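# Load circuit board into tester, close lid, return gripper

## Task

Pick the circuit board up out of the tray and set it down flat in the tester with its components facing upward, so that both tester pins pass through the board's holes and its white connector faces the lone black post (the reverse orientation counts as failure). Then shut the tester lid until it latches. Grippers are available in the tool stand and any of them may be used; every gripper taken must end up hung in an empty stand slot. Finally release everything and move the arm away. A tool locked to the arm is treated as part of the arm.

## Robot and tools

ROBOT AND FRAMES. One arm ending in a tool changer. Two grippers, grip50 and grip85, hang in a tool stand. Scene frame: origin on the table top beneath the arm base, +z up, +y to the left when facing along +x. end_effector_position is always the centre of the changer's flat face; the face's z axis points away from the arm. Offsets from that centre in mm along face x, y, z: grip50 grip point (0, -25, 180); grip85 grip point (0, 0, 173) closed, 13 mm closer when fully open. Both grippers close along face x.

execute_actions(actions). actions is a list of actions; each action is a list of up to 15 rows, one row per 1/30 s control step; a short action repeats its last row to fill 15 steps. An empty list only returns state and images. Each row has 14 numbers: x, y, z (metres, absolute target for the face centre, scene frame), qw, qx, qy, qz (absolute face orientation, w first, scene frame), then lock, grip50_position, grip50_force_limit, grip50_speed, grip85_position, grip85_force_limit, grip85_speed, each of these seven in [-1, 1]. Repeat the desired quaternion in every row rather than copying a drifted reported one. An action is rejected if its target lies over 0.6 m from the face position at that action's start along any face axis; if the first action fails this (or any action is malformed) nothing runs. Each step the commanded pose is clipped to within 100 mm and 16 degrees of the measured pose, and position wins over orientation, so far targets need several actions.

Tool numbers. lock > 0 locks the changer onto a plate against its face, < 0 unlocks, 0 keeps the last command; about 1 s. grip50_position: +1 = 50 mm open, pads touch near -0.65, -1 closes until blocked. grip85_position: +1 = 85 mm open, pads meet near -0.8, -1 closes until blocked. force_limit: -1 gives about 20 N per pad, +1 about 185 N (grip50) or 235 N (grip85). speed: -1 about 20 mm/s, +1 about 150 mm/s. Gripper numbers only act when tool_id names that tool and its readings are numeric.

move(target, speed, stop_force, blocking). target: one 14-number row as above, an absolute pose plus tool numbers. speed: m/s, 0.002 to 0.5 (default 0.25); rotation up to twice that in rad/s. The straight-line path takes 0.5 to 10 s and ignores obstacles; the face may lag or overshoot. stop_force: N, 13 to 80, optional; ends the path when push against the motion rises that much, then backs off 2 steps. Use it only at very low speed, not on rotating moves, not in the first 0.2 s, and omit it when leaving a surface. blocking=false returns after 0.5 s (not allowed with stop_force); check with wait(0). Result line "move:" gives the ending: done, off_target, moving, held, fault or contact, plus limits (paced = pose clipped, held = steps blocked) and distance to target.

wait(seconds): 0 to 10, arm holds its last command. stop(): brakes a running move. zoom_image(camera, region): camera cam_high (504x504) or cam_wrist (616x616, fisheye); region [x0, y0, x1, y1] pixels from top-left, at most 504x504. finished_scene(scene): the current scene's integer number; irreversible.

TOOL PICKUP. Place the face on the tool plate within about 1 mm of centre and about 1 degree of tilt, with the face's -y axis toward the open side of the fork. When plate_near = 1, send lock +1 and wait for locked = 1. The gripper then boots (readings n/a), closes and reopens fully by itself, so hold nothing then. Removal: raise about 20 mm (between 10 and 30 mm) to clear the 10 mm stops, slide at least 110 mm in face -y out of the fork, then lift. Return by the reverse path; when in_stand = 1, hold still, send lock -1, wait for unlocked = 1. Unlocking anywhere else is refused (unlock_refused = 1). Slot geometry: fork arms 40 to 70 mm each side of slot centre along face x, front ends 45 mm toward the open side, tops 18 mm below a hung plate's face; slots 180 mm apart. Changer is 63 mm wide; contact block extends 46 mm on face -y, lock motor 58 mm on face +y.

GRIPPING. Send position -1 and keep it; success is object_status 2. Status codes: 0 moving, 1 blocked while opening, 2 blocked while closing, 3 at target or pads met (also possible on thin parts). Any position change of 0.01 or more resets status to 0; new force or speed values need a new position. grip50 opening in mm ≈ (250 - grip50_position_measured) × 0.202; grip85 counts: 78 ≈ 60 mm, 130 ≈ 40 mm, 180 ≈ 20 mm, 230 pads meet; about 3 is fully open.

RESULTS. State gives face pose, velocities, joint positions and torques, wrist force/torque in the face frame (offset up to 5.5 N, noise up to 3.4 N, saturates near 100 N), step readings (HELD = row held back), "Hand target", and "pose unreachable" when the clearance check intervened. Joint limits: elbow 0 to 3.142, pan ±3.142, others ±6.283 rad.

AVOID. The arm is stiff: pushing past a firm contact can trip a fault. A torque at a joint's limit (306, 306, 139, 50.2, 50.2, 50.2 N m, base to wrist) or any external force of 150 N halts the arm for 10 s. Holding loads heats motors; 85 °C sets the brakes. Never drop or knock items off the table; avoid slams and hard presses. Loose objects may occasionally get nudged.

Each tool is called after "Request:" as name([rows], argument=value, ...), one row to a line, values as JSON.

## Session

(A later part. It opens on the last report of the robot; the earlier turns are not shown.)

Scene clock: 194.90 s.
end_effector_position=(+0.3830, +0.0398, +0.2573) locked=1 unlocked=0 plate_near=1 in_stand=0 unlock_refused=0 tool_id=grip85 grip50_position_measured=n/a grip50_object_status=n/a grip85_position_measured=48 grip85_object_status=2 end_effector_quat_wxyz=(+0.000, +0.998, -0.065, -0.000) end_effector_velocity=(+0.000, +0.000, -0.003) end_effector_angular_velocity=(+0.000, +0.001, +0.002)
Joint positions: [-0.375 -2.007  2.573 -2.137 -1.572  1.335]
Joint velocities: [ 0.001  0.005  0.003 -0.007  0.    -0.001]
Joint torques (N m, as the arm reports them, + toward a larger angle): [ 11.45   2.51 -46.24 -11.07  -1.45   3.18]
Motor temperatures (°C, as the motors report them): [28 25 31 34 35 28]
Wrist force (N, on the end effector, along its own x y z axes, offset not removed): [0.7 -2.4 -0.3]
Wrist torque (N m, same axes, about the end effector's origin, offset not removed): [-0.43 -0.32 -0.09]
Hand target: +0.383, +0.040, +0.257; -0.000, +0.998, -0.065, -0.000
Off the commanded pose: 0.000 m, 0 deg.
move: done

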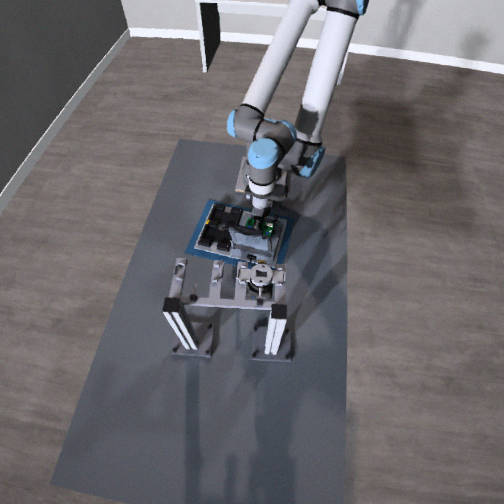

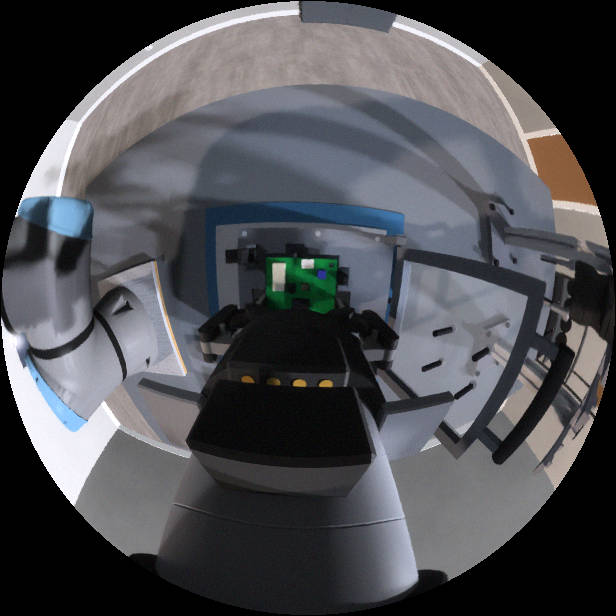

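Request:
move(target=[0.3834,0.0393,0.2555,0,0.9979,-0.0645,0,0,1,0,0,-1,-0.6,-0.8], speed=0.005)

Request:
move(target=[0.3834,0.0393,0.243,0,0.9979,-0.0645,0,0,1,0,0,-1,-0.6,-0.8], speed=0.004, stop_force=14)

Request:
zoom_image(camera="cam_wrist", region=[250,220,360,320])

Scene clock: 199.33 s.
end_effector_position=(+0.3834, +0.0394, +0.2556) locked=1 unlocked=0 plate_near=1 in_stand=0 unlock_refused=0 tool_id=grip85 grip50_position_measured=n/a grip50_object_status=n/a grip85_position_measured=48 grip85_object_status=2 end_effector_quat_wxyz=(-0.000, +0.998, -0.064, -0.000) end_effector_velocity=(+0.000, +0.000, -0.001) end_effector_angular_velocity=(+0.000, +0.000, +0.001)
Joint positions: [-0.376 -2.003  2.574 -2.142 -1.572  1.334]
Joint velocities: [ 0.001  0.002  0.001 -0.002  0.     0.   ]
Joint torques (N m, as the arm reports them, + toward a larger angle): [-11.06   5.44 -42.9  -10.66   1.67  -2.37]
Motor temperatures (°C, as the motors report them): [28 25 31 34 35 28]
Wrist force (N, on the end effector, along its own x y z axes, offset not removed): [-1.5 -0.4 -1.8]
Wrist torque (N m, same axes, about the end effector's origin, offset not removed): [0.09 -0.06 -0.11]
Hand target: +0.383, +0.039, +0.256; -0.000, +0.998, -0.065, -0.000
Off the commanded pose: 0.000 m, 0 deg.
move: done

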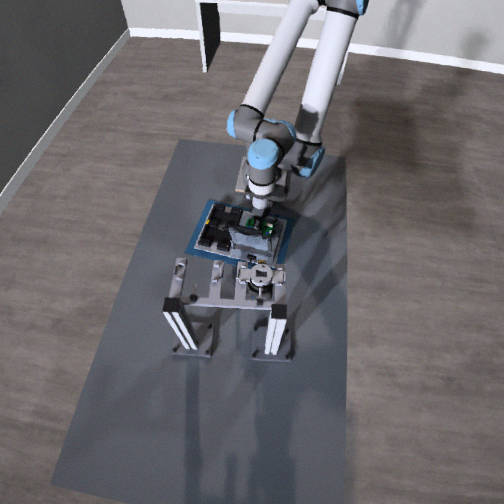

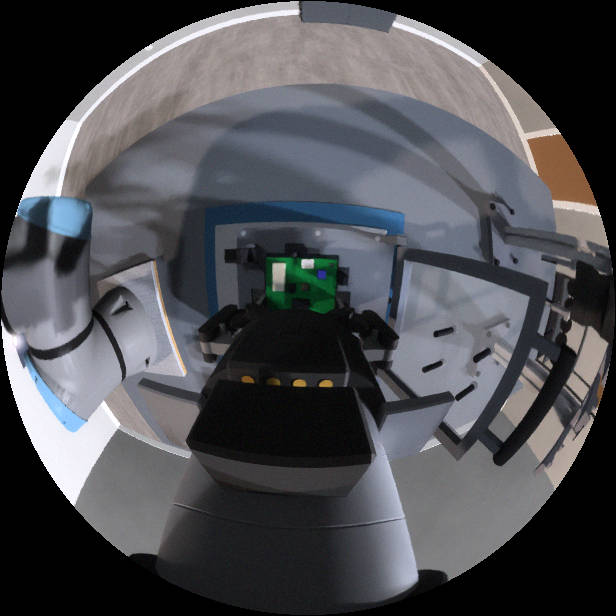

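Scene clock: 202.10 s.
end_effector_position=(+0.3834, +0.0393, +0.2460) locked=1 unlocked=0 plate_near=1 in_stand=0 unlock_refused=0 tool_id=grip85 grip50_position_measured=n/a grip50_object_status=n/a grip85_position_measured=48 grip85_object_status=2 end_effector_quat_wxyz=(-0.000, +0.998, -0.064, -0.000) end_effector_velocity=(-0.000, -0.000, +0.001) end_effector_angular_velocity=(+0.000, +0.001, -0.000)
Joint positions: [-0.376 -1.987  2.587 -2.171 -1.572  1.334]
Joint velocities: [-0.001 -0.002 -0.002  0.005 -0.    -0.   ]
Joint torques (N m, as the arm reports them, + toward a larger angle): [-10.63 -23.38 -50.88  -4.51   1.83  -2.1 ]
Motor temperatures (°C, as the motors report them): [28 25 31 34 35 28]
Wrist force (N, on the end effector, along its own x y z axes, offset not removed): [-14.3 3.8 -28.7]
Wrist torque (N m, same axes, about the end effector's origin, offset not removed): [-1.52 -2.92 -0.31]
Hand target: +0.383, +0.039, +0.246; +0.000, +0.998, -0.064, +0.000
Off the commanded pose: 0.003 m, 0 deg.
move: contact

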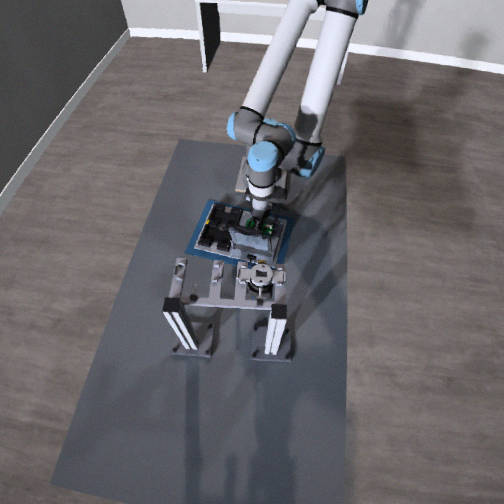

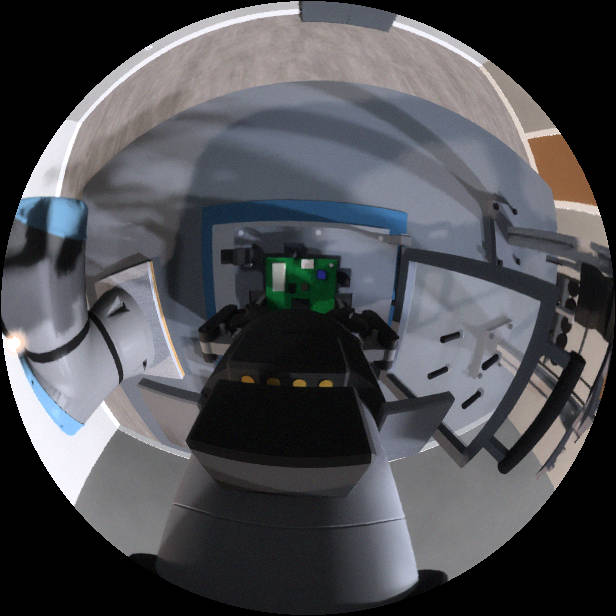

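Region (250, 220, 360, 320) of cam_wrist's 616x616 image, scaled by 4.582, with more detail than that image has; it fills the top 458 rows of this view, and the rest is white.

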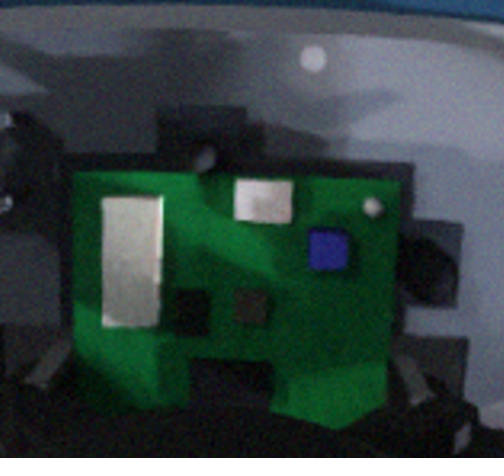

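Request:
execute_actions([
  [[0.383,0.0394,0.2462,0,0.9979,-0.0645,0,0,1,0,0,1,-0.6,-0.5]],
  [[0.383,0.0394,0.2462,0,0.9979,-0.0645,0,0,1,0,0,1,-0.6,-0.5]],
])

Request:
move(target=[0.383,0.0394,0.47,0,0.9979,-0.0645,0,0,1,0,0,1,-0.6,-0.5], speed=0.15)

Request:
zoom_image(camera="cam_wrist", region=[260,220,460,340])

Scene clock: 209.50 s.
end_effector_position=(+0.3830, +0.0394, +0.2462) locked=1 unlocked=0 plate_near=1 in_stand=0 unlock_refused=0 tool_id=grip85 grip50_position_measured=n/a grip50_object_status=n/a grip85_position_measured=3 grip85_object_status=3 end_effector_quat_wxyz=(-0.000, +0.998, -0.065, +0.000) end_effector_velocity=(+0.000, -0.000, +0.000) end_effector_angular_velocity=(-0.001, -0.001, -0.001)
Joint positions: [-0.376 -1.988  2.587 -2.17  -1.572  1.334]
Joint velocities: [-0.001 -0.    -0.    -0.001 -0.     0.001]
Joint torques (N m, as the arm reports them, + toward a larger angle): [-10.79 -31.91 -42.6   -3.26  -1.88  -3.03]
Motor temperatures (°C, as the motors report them): [28 25 31 34 35 28]
Wrist force (N, on the end effector, along its own x y z axes, offset not removed): [-2.2 -3.5 -3.1]
Wrist torque (N m, same axes, about the end effector's origin, offset not removed): [-0.27 -0.15 -0.13]
Hand target: +0.383, +0.039, +0.246; -0.000, +0.998, -0.065, -0.000
Off the commanded pose: 0.000 m, 0 deg.
Step readings (end_effector_position; steps 1 to 15: 1st action; 16 to 30: 2nd action):
0: (+0.3834, +0.0393, +0.2463)
1: (+0.3834, +0.0393, +0.2463)
2: (+0.3834, +0.0393, +0.2463)
4: (+0.3833, +0.0393, +0.2464)
8: (+0.3831, +0.0394, +0.2463)
15: (+0.3830, +0.0394, +0.2462)
16: (+0.3830, +0.0394, +0.2462)
17: (+0.3830, +0.0394, +0.2462)
19: (+0.3830, +0.0394, +0.2462)
23: (+0.3830, +0.0394, +0.2462)
30: end_effector_position above

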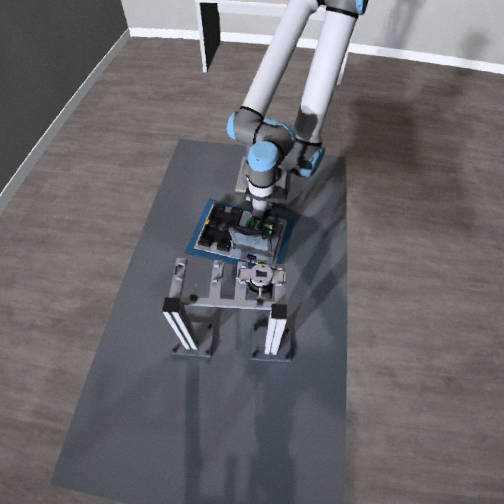

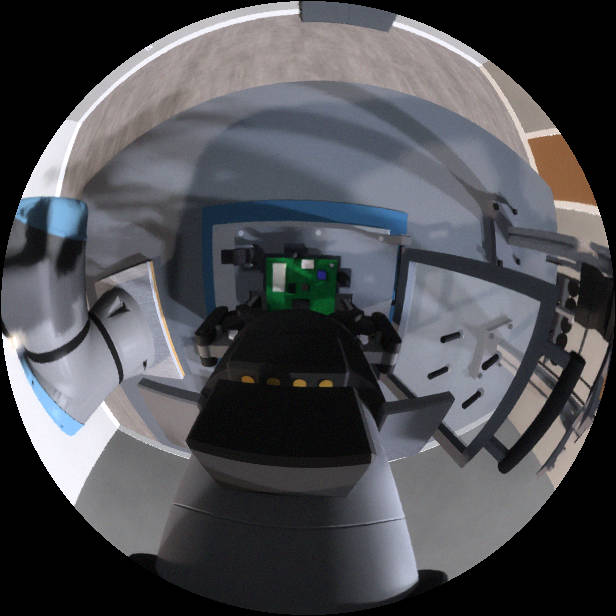

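Scene clock: 211.57 s.
end_effector_position=(+0.3832, +0.0393, +0.4696) locked=1 unlocked=0 plate_near=1 in_stand=0 unlock_refused=0 tool_id=grip85 grip50_position_measured=n/a grip50_object_status=n/a grip85_position_measured=3 grip85_object_status=3 end_effector_quat_wxyz=(+0.000, +0.998, -0.065, +0.000) end_effector_velocity=(+0.000, -0.001, +0.003) end_effector_angular_velocity=(-0.000, +0.000, -0.001)
Joint positions: [-0.376 -2.171  2.249 -1.649 -1.572  1.335]
Joint velocities: [-0.002  0.    -0.005  0.005 -0.    -0.001]
Joint torques (N m, as the arm reports them, + toward a larger angle): [ -9.83 -24.6  -67.16  -3.26   1.63  -3.32]
Motor temperatures (°C, as the motors report them): [28 25 31 34 35 28]
Wrist force (N, on the end effector, along its own x y z axes, offset not removed): [-1.5 -1.9 -2.5]
Wrist torque (N m, same axes, about the end effector's origin, offset not removed): [-0.15 -0.20 -0.06]
Hand target: +0.383, +0.039, +0.470; +0.000, +0.998, -0.065, +0.000
Off the commanded pose: 0.000 m, 0 deg.
move: done

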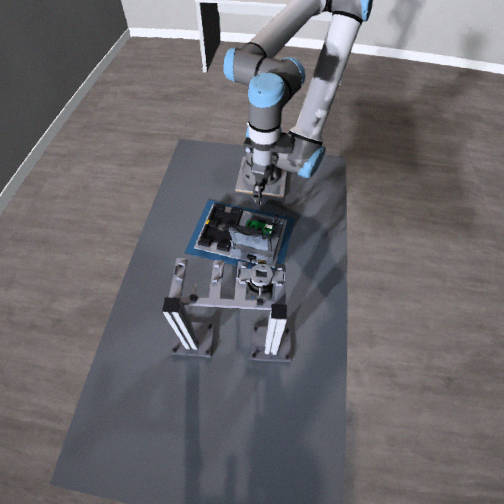

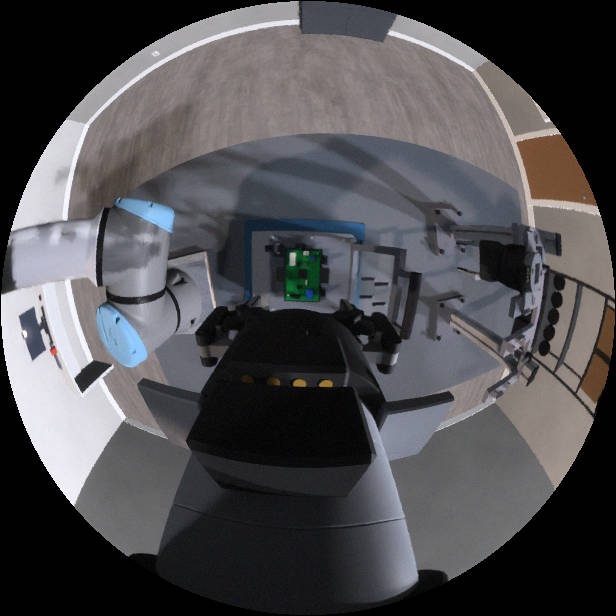

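Region (260, 220, 460, 340) of cam_wrist's 616x616 image, scaled by 2.520, with more detail than that image has; it fills the top 302 rows of this view, and the rest is white.

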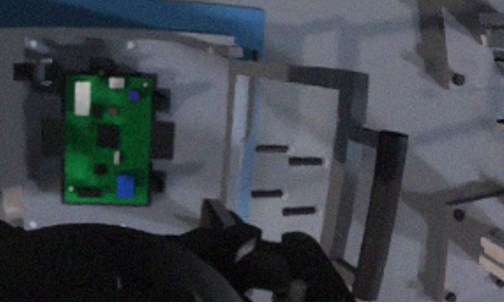

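Request:
move(target=[0.5308,0.0202,0.47,0,0.9979,-0.0645,0,0,1,0,0,-0.1,-0.6,0], speed=0.2)

Request:
zoom_image(camera="cam_wrist", region=[220,200,400,340])

Scene clock: 216.20 s.
end_effector_position=(+0.5304, +0.0201, +0.4701) locked=1 unlocked=0 plate_near=1 in_stand=0 unlock_refused=0 tool_id=grip85 grip50_position_measured=n/a grip50_object_status=n/a grip85_position_measured=141 grip85_object_status=3 end_effector_quat_wxyz=(+0.000, +0.998, -0.064, +0.000) end_effector_velocity=(+0.002, -0.000, -0.000) end_effector_angular_velocity=(+0.000, +0.001, +0.002)
Joint positions: [-0.306 -1.862  2.083 -1.792 -1.572  1.405]
Joint velocities: [ 0.001  0.005 -0.003 -0.001 -0.    -0.001]
Joint torques (N m, as the arm reports them, + toward a larger angle): [  9.26 -23.2  -67.59 -10.76  -2.03   3.55]
Motor temperatures (°C, as the motors report them): [28 25 31 34 35 28]
Wrist force (N, on the end effector, along its own x y z axes, offset not removed): [-1.1 -0.1 -1.5]
Wrist torque (N m, same axes, about the end effector's origin, offset not removed): [-0.07 -0.23 -0.20]
Hand target: +0.531, +0.020, +0.470; +0.000, +0.998, -0.065, +0.000
Off the commanded pose: 0.000 m, 0 deg.
move: done

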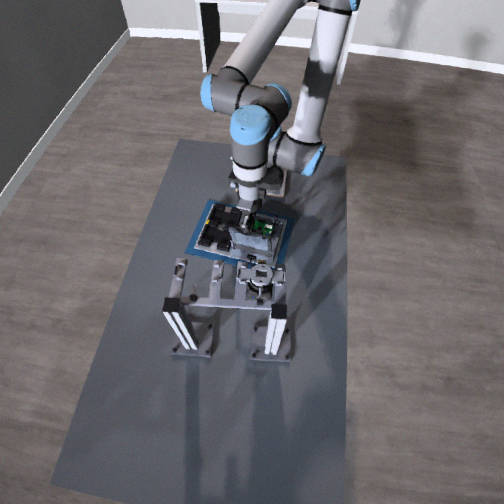

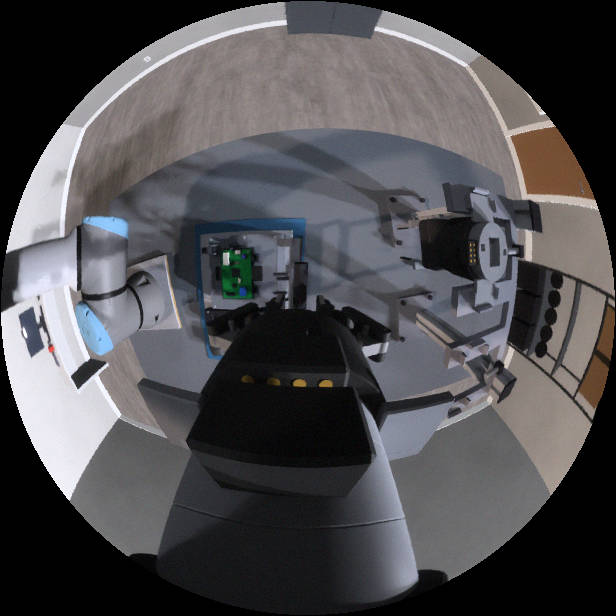

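Region (220, 200, 400, 340) of cam_wrist's 616x616 image, scaled by 2.800, with more detail than that image has.

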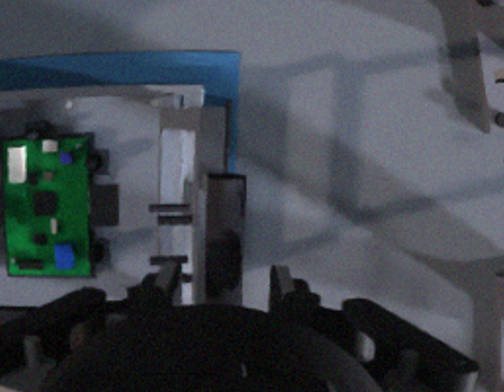

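Request:
move(target=[0.5308,0.0202,0.436,0,0.9979,-0.0645,0,0,1,0,0,-0.1,-0.6,0], speed=0.03, stop_force=15)

Request:
move(target=[0.4921,0.0252,0.441,0,0.9979,-0.0645,0,0,1,0,0,-0.1,-0.6,0], speed=0.03, stop_force=35)

Request:
move(target=[0.4485,0.0309,0.438,0,0.9979,-0.0645,0,0,1,0,0,-0.1,-0.6,0], speed=0.04, stop_force=35)

Scene clock: 222.53 s.
end_effector_position=(+0.5308, +0.0202, +0.4363) locked=1 unlocked=0 plate_near=1 in_stand=0 unlock_refused=0 tool_id=grip85 grip50_position_measured=n/a grip50_object_status=n/a grip85_position_measured=141 grip85_object_status=3 end_effector_quat_wxyz=(+0.000, +0.998, -0.065, -0.000) end_effector_velocity=(-0.000, -0.001, -0.002) end_effector_angular_velocity=(+0.000, +0.000, -0.001)
Joint positions: [-0.305 -1.845  2.132 -1.858 -1.572  1.405]
Joint velocities: [-0.002  0.001  0.003 -0.004  0.    -0.001]
Joint torques (N m, as the arm reports them, + toward a larger angle): [ 12.09 -17.81 -49.85  -9.97   1.17   3.63]
Motor temperatures (°C, as the motors report them): [28 25 31 34 35 28]
Wrist force (N, on the end effector, along its own x y z axes, offset not removed): [-0.3 -0.9 -0.9]
Wrist torque (N m, same axes, about the end effector's origin, offset not removed): [0.04 -0.31 -0.10]
Hand target: +0.531, +0.020, +0.436; -0.000, +0.998, -0.065, -0.000
Off the commanded pose: 0.000 m, 0 deg.
move: done

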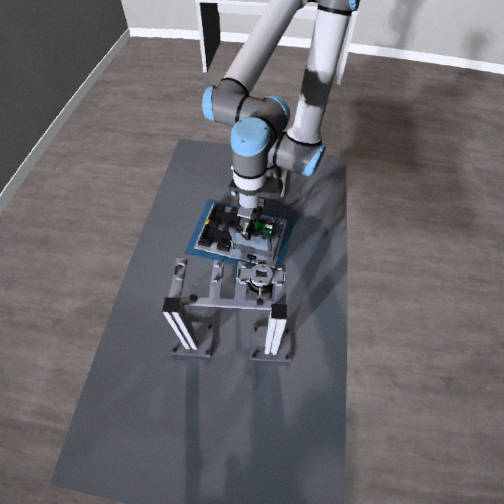

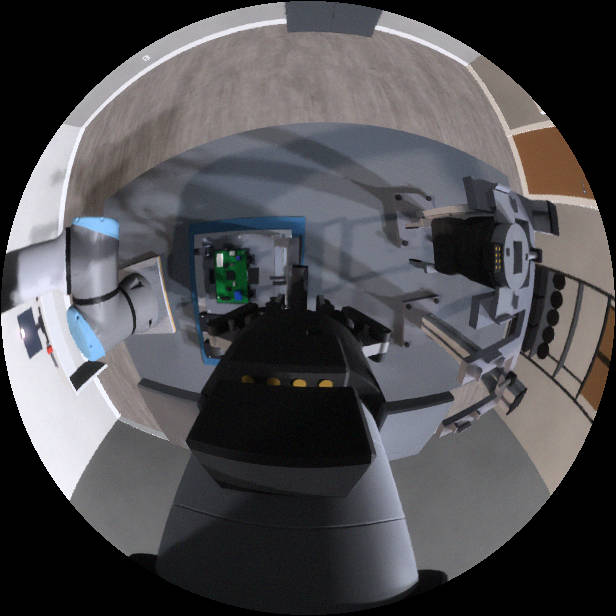

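Scene clock: 224.20 s.
end_effector_position=(+0.4924, +0.0252, +0.4409) locked=1 unlocked=0 plate_near=1 in_stand=0 unlock_refused=0 tool_id=grip85 grip50_position_measured=n/a grip50_object_status=n/a grip85_position_measured=141 grip85_object_status=3 end_effector_quat_wxyz=(-0.000, +0.998, -0.065, -0.000) end_effector_velocity=(-0.002, +0.001, +0.001) end_effector_angular_velocity=(+0.000, -0.000, +0.001)
Joint positions: [-0.319 -1.924  2.176 -1.822 -1.572  1.391]
Joint velocities: [-0.001 -0.005  0.002  0.003  0.    -0.001]
Joint torques (N m, as the arm reports them, + toward a larger angle): [-13.69 -42.53 -46.63  -2.51   1.42  -2.93]
Motor temperatures (°C, as the motors report them): [28 25 31 34 35 28]
Wrist force (N, on the end effector, along its own x y z axes, offset not removed): [3.6 -0.9 -4.2]
Wrist torque (N m, same axes, about the end effector's origin, offset not removed): [-0.09 0.14 -0.08]
Hand target: +0.492, +0.025, +0.441; -0.000, +0.998, -0.065, -0.000
Off the commanded pose: 0.000 m, 0 deg.
move: done

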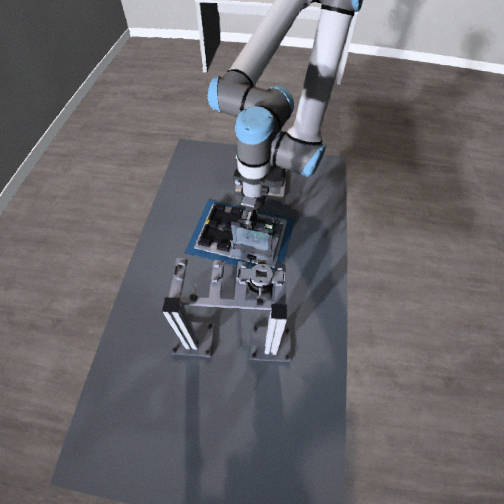

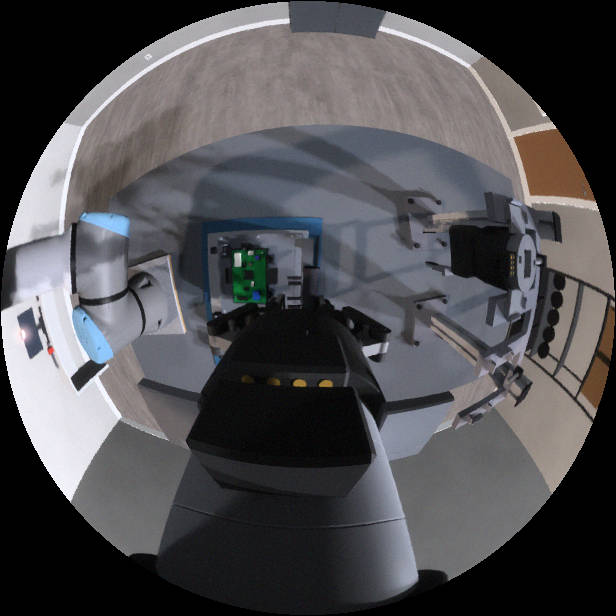

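Scene clock: 225.70 s.
end_effector_position=(+0.4488, +0.0309, +0.4380) locked=1 unlocked=0 plate_near=1 in_stand=0 unlock_refused=0 tool_id=grip85 grip50_position_measured=n/a grip50_object_status=n/a grip85_position_measured=141 grip85_object_status=3 end_effector_quat_wxyz=(-0.000, +0.998, -0.065, -0.000) end_effector_velocity=(-0.003, +0.000, +0.001) end_effector_angular_velocity=(-0.000, -0.001, -0.001)
Joint positions: [-0.338 -2.014  2.232 -1.789 -1.572  1.373]
Joint velocities: [-0.002 -0.007  0.003  0.003  0.    -0.001]
Joint torques (N m, as the arm reports them, + toward a larger angle): [-12.63 -33.2  -51.07  -2.66  -0.23  -2.99]
Motor temperatures (°C, as the motors report them): [28 25 31 34 35 28]
Wrist force (N, on the end effector, along its own x y z axes, offset not removed): [2.8 0.9 -0.2]
Wrist torque (N m, same axes, about the end effector's origin, offset not removed): [-0.08 0.07 -0.06]
Hand target: +0.449, +0.031, +0.438; -0.000, +0.998, -0.065, -0.000
Off the commanded pose: 0.000 m, 0 deg.
move: done

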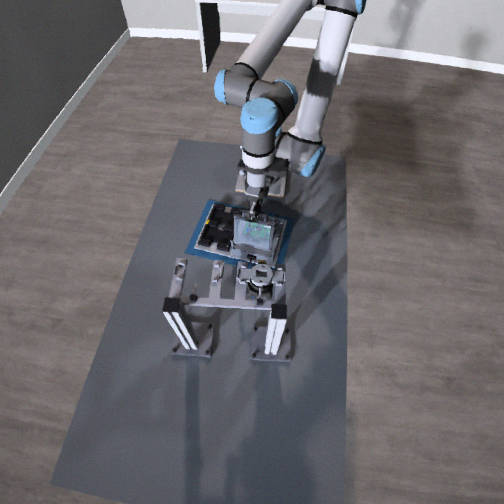

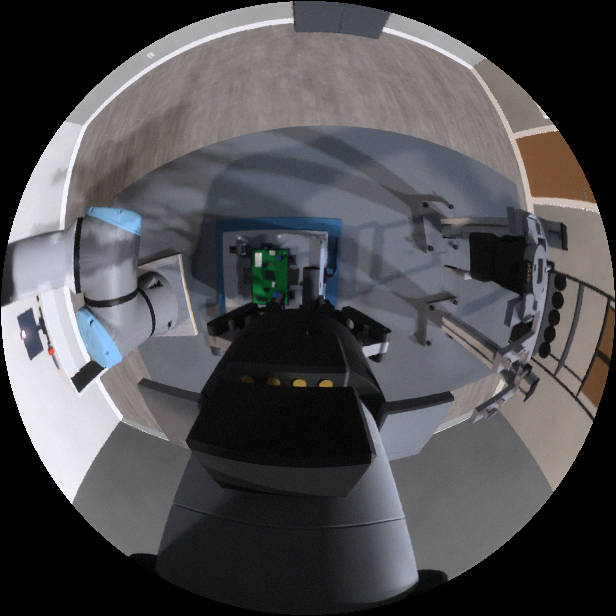

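Request:
move(target=[0.4038,0.0367,0.43,0,0.9979,-0.0645,0,0,1,0,0,-0.1,-0.6,0], speed=0.04, stop_force=35)

Request:
move(target=[0.3691,0.0412,0.412,0,0.9979,-0.0645,0,0,1,0,0,-0.1,-0.6,0], speed=0.04, stop_force=35)

Request:
move(target=[0.3324,0.046,0.393,0,0.9979,-0.0645,0,0,1,0,0,-0.1,-0.6,0], speed=0.03, stop_force=35)

Request:
zoom_image(camera="cam_wrist", region=[220,200,400,340])

Scene clock: 232.87 s.
end_effector_position=(+0.4041, +0.0367, +0.4300) locked=1 unlocked=0 plate_near=1 in_stand=0 unlock_refused=0 tool_id=grip85 grip50_position_measured=n/a grip50_object_status=n/a grip85_position_measured=141 grip85_object_status=3 end_effector_quat_wxyz=(-0.000, +0.998, -0.065, -0.000) end_effector_velocity=(-0.002, +0.000, -0.001) end_effector_angular_velocity=(+0.000, +0.001, +0.000)
Joint positions: [-0.362 -2.111  2.294 -1.753 -1.572  1.348]
Joint velocities: [-0.001 -0.005  0.003  0.002  0.    -0.002]
Joint torques (N m, as the arm reports them, + toward a larger angle): [-12.91 -25.87 -49.89  -2.53  -0.68  -2.35]
Motor temperatures (°C, as the motors report them): [28 25 31 34 35 28]
Wrist force (N, on the end effector, along its own x y z axes, offset not removed): [3.7 -0.8 0.2]
Wrist torque (N m, same axes, about the end effector's origin, offset not removed): [0.04 0.04 0.02]
Hand target: +0.404, +0.037, +0.430; -0.000, +0.998, -0.065, -0.000
Off the commanded pose: 0.000 m, 0 deg.
move: done

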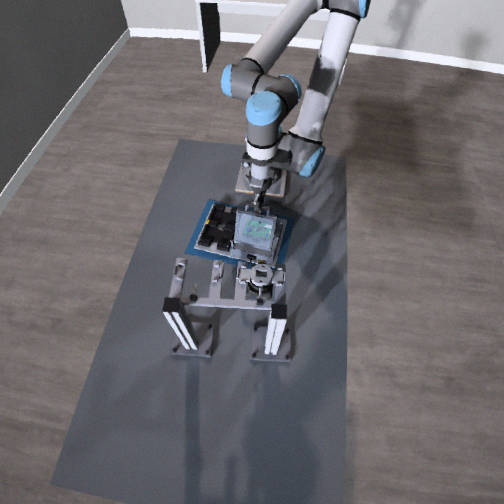

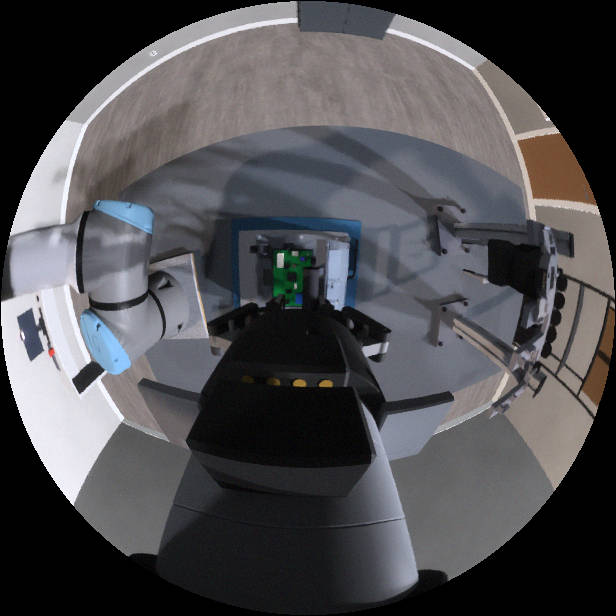

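Scene clock: 234.27 s.
end_effector_position=(+0.3694, +0.0412, +0.4121) locked=1 unlocked=0 plate_near=1 in_stand=0 unlock_refused=0 tool_id=grip85 grip50_position_measured=n/a grip50_object_status=n/a grip85_position_measured=141 grip85_object_status=3 end_effector_quat_wxyz=(+0.000, +0.998, -0.065, -0.000) end_effector_velocity=(-0.002, -0.000, -0.001) end_effector_angular_velocity=(+0.000, +0.001, +0.001)
Joint positions: [-0.385 -2.188  2.357 -1.739 -1.572  1.325]
Joint velocities: [-0.003 -0.005  0.004  0.002 -0.    -0.004]
Joint torques (N m, as the arm reports them, + toward a larger angle): [ -7.86 -22.18 -50.89  -3.09  -0.49  -2.13]
Motor temperatures (°C, as the motors report them): [28 25 31 34 35 28]
Wrist force (N, on the end effector, along its own x y z axes, offset not removed): [2.1 -1.6 0.3]
Wrist torque (N m, same axes, about the end effector's origin, offset not removed): [0.02 0.29 -0.26]
Hand target: +0.369, +0.041, +0.412; -0.000, +0.998, -0.065, -0.000
Off the commanded pose: 0.000 m, 0 deg.
move: done

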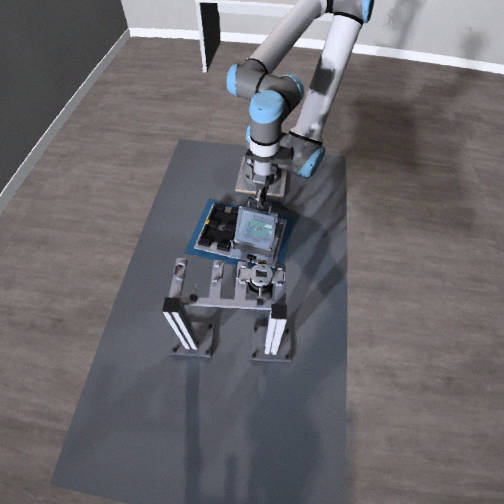

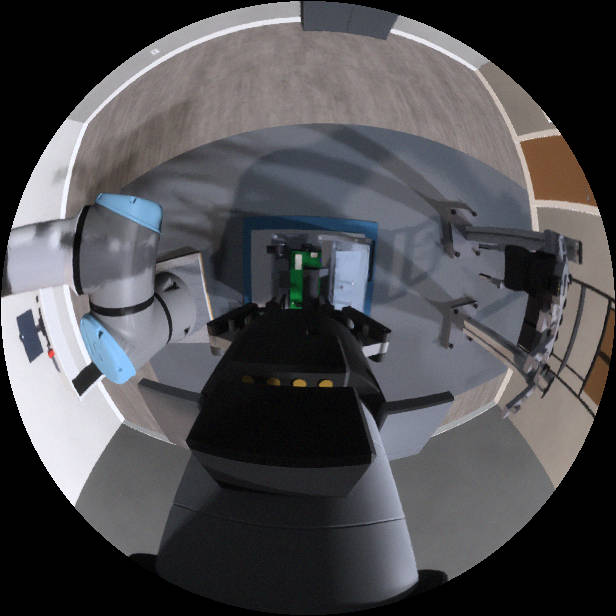

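Scene clock: 236.03 s.
end_effector_position=(+0.3327, +0.0460, +0.3931) locked=1 unlocked=0 plate_near=1 in_stand=0 unlock_refused=0 tool_id=grip85 grip50_position_measured=n/a grip50_object_status=n/a grip85_position_measured=141 grip85_object_status=3 end_effector_quat_wxyz=(+0.000, +0.998, -0.065, -0.000) end_effector_velocity=(-0.002, -0.000, -0.001) end_effector_angular_velocity=(-0.000, -0.001, -0.001)
Joint positions: [-0.416 -2.278  2.42  -1.713 -1.572  1.294]
Joint velocities: [-0.004 -0.007  0.004  0.002  0.    -0.003]
Joint torques (N m, as the arm reports them, + toward a larger angle): [-10.52 -14.63 -51.75  -2.28   1.05  -2.55]
Motor temperatures (°C, as the motors report them): [28 25 31 34 35 28]
Wrist force (N, on the end effector, along its own x y z axes, offset not removed): [4.3 -1.5 2.9]
Wrist torque (N m, same axes, about the end effector's origin, offset not removed): [-0.01 0.53 -0.12]
Hand target: +0.332, +0.046, +0.393; -0.000, +0.998, -0.065, -0.000
Off the commanded pose: 0.000 m, 0 deg.
move: done

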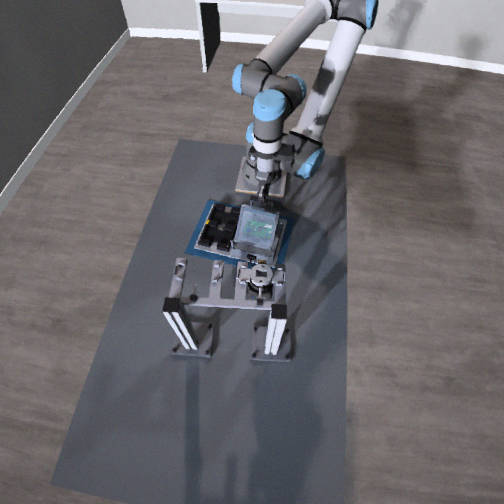

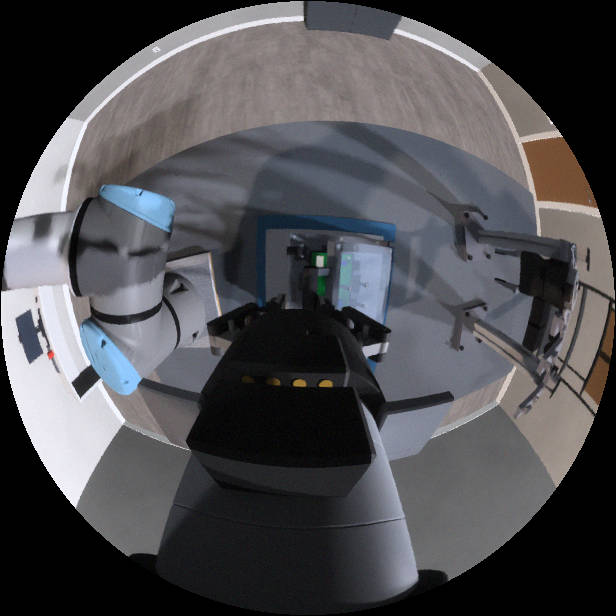

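Region (220, 200, 400, 340) of cam_wrist's 616x616 image, scaled by 2.800, with more detail than that image has.

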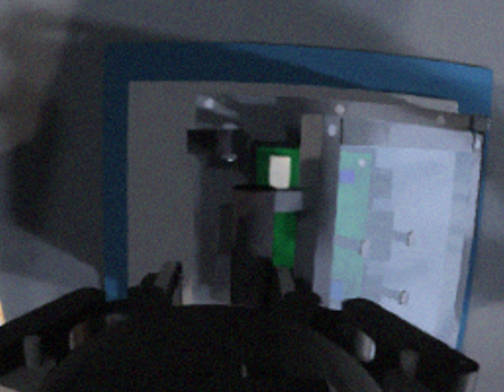

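Request:
move(target=[0.3423,0.0447,0.395,0,0.9979,-0.0645,0,0,1,0,0,-0.1,-0.6,0], speed=0.03)

Request:
move(target=[0.3433,0.0446,0.425,0,0.9979,-0.0645,0,0,1,0,0,-0.1,-0.6,0], speed=0.06)

Request:
move(target=[0.3453,0.0443,0.418,0,0.9979,-0.0645,0,0,1,0,0,-1,-0.6,0.5], speed=0.03)

Request:
zoom_image(camera="cam_wrist", region=[220,200,400,340])

Scene clock: 245.87 s.
end_effector_position=(+0.3420, +0.0447, +0.3950) locked=1 unlocked=0 plate_near=1 in_stand=0 unlock_refused=0 tool_id=grip85 grip50_position_measured=n/a grip50_object_status=n/a grip85_position_measured=141 grip85_object_status=3 end_effector_quat_wxyz=(-0.000, +0.998, -0.065, +0.000) end_effector_velocity=(+0.002, -0.000, +0.000) end_effector_angular_velocity=(-0.000, +0.000, -0.001)
Joint positions: [-0.408 -2.253  2.409 -1.727 -1.572  1.303]
Joint velocities: [ 0.003  0.006 -0.002 -0.003 -0.     0.004]
Joint torques (N m, as the arm reports them, + toward a larger angle): [ 11.29  17.   -66.16 -10.6   -0.57   3.01]
Motor temperatures (°C, as the motors report them): [28 25 31 34 35 28]
Wrist force (N, on the end effector, along its own x y z axes, offset not removed): [-0.4 1.2 -1.7]
Wrist torque (N m, same axes, about the end effector's origin, offset not removed): [0.12 -0.28 -0.27]
Hand target: +0.342, +0.045, +0.395; +0.000, +0.998, -0.065, +0.000
Off the commanded pose: 0.000 m, 0 deg.
move: done

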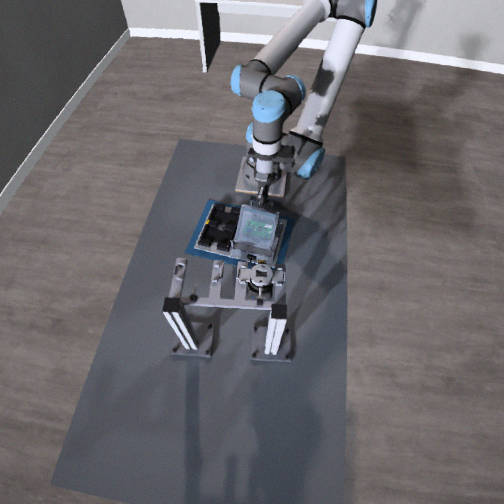

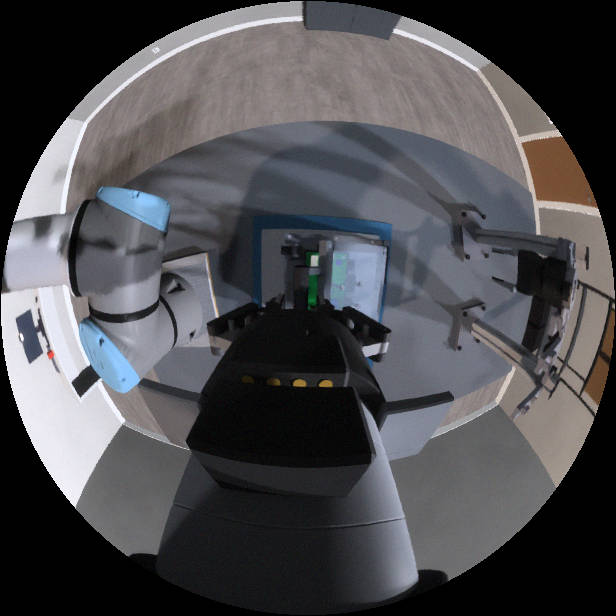

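Scene clock: 246.80 s.
end_effector_position=(+0.3433, +0.0446, +0.4247) locked=1 unlocked=0 plate_near=1 in_stand=0 unlock_refused=0 tool_id=grip85 grip50_position_measured=n/a grip50_object_status=n/a grip85_position_measured=141 grip85_object_status=3 end_effector_quat_wxyz=(+0.000, +0.998, -0.065, +0.000) end_effector_velocity=(+0.000, -0.000, +0.003) end_effector_angular_velocity=(+0.000, +0.001, -0.001)
Joint positions: [-0.407 -2.259  2.359 -1.671 -1.572  1.304]
Joint velocities: [-0.001 -0.    -0.005  0.006  0.    -0.   ]
Joint torques (N m, as the arm reports them, + toward a larger angle): [ 11.77 -13.12 -67.02  -4.26  -2.1    3.53]
Motor temperatures (°C, as the motors report them): [28 25 31 34 35 28]
Wrist force (N, on the end effector, along its own x y z axes, offset not removed): [0.1 -2.9 -2.7]
Wrist torque (N m, same axes, about the end effector's origin, offset not removed): [-0.13 -0.35 -0.08]
Hand target: +0.343, +0.045, +0.425; +0.000, +0.998, -0.065, +0.000
Off the commanded pose: 0.000 m, 0 deg.
move: done

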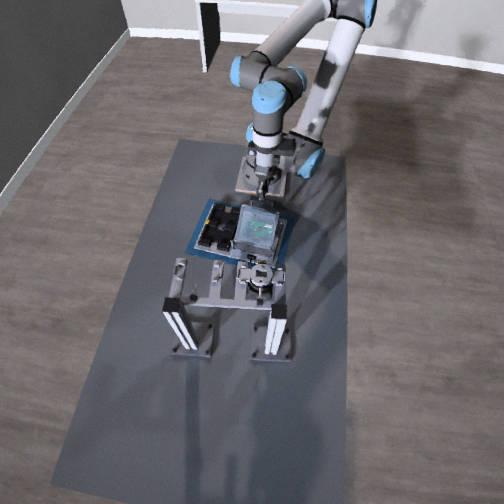

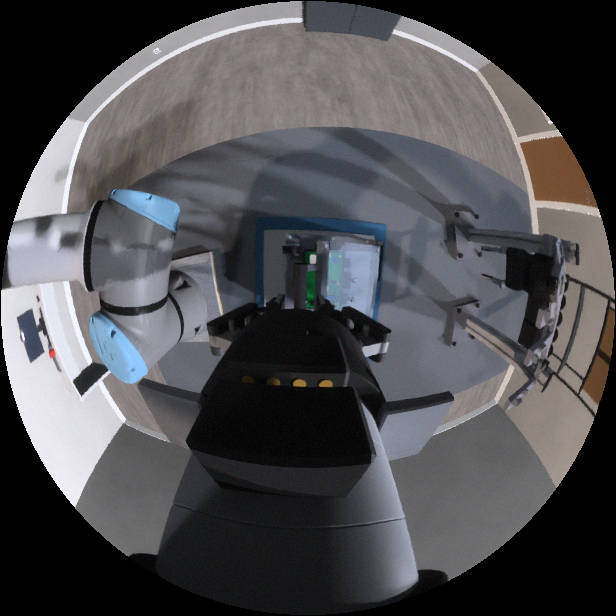

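Scene clock: 247.53 s.
end_effector_position=(+0.3452, +0.0443, +0.4183) locked=1 unlocked=0 plate_near=1 in_stand=0 unlock_refused=0 tool_id=grip85 grip50_position_measured=n/a grip50_object_status=n/a grip85_position_measured=231 grip85_object_status=3 end_effector_quat_wxyz=(+0.000, +0.998, -0.065, -0.000) end_effector_velocity=(+0.001, -0.000, -0.003) end_effector_angular_velocity=(-0.000, +0.000, -0.000)
Joint positions: [-0.405 -2.252  2.368 -1.686 -1.572  1.305]
Joint velocities: [ 0.     0.003  0.004 -0.006 -0.     0.001]
Joint torques (N m, as the arm reports them, + toward a larger angle): [  9.29  13.49 -50.85 -10.45  -1.9    3.27]
Motor temperatures (°C, as the motors report them): [28 25 31 34 35 28]
Wrist force (N, on the end effector, along its own x y z axes, offset not removed): [0.5 -3.1 -2.9]
Wrist torque (N m, same axes, about the end effector's origin, offset not removed): [-0.23 -0.35 -0.17]
Hand target: +0.345, +0.044, +0.418; +0.000, +0.998, -0.065, -0.000
Off the commanded pose: 0.000 m, 0 deg.
move: done

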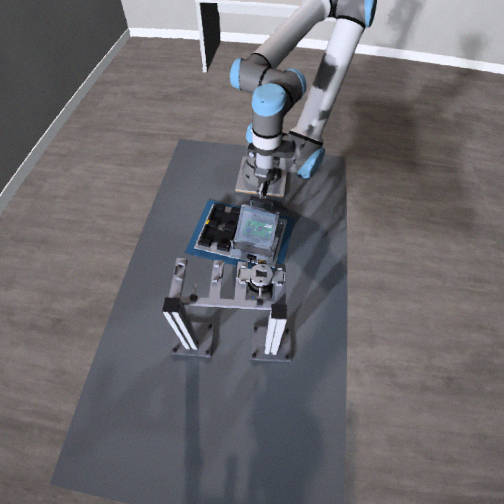

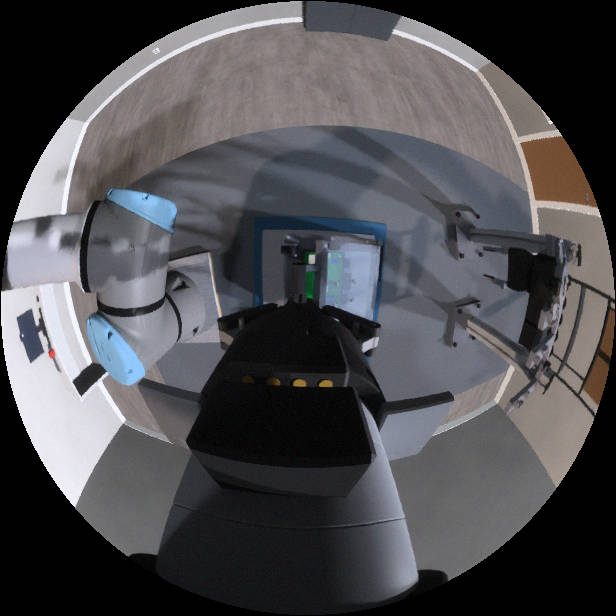

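Region (220, 200, 400, 340) of cam_wrist's 616x616 image, scaled by 2.800, with more detail than that image has.

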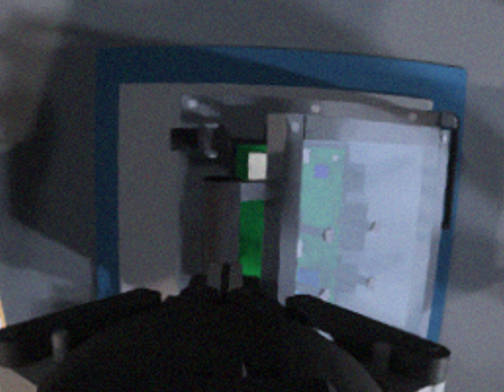

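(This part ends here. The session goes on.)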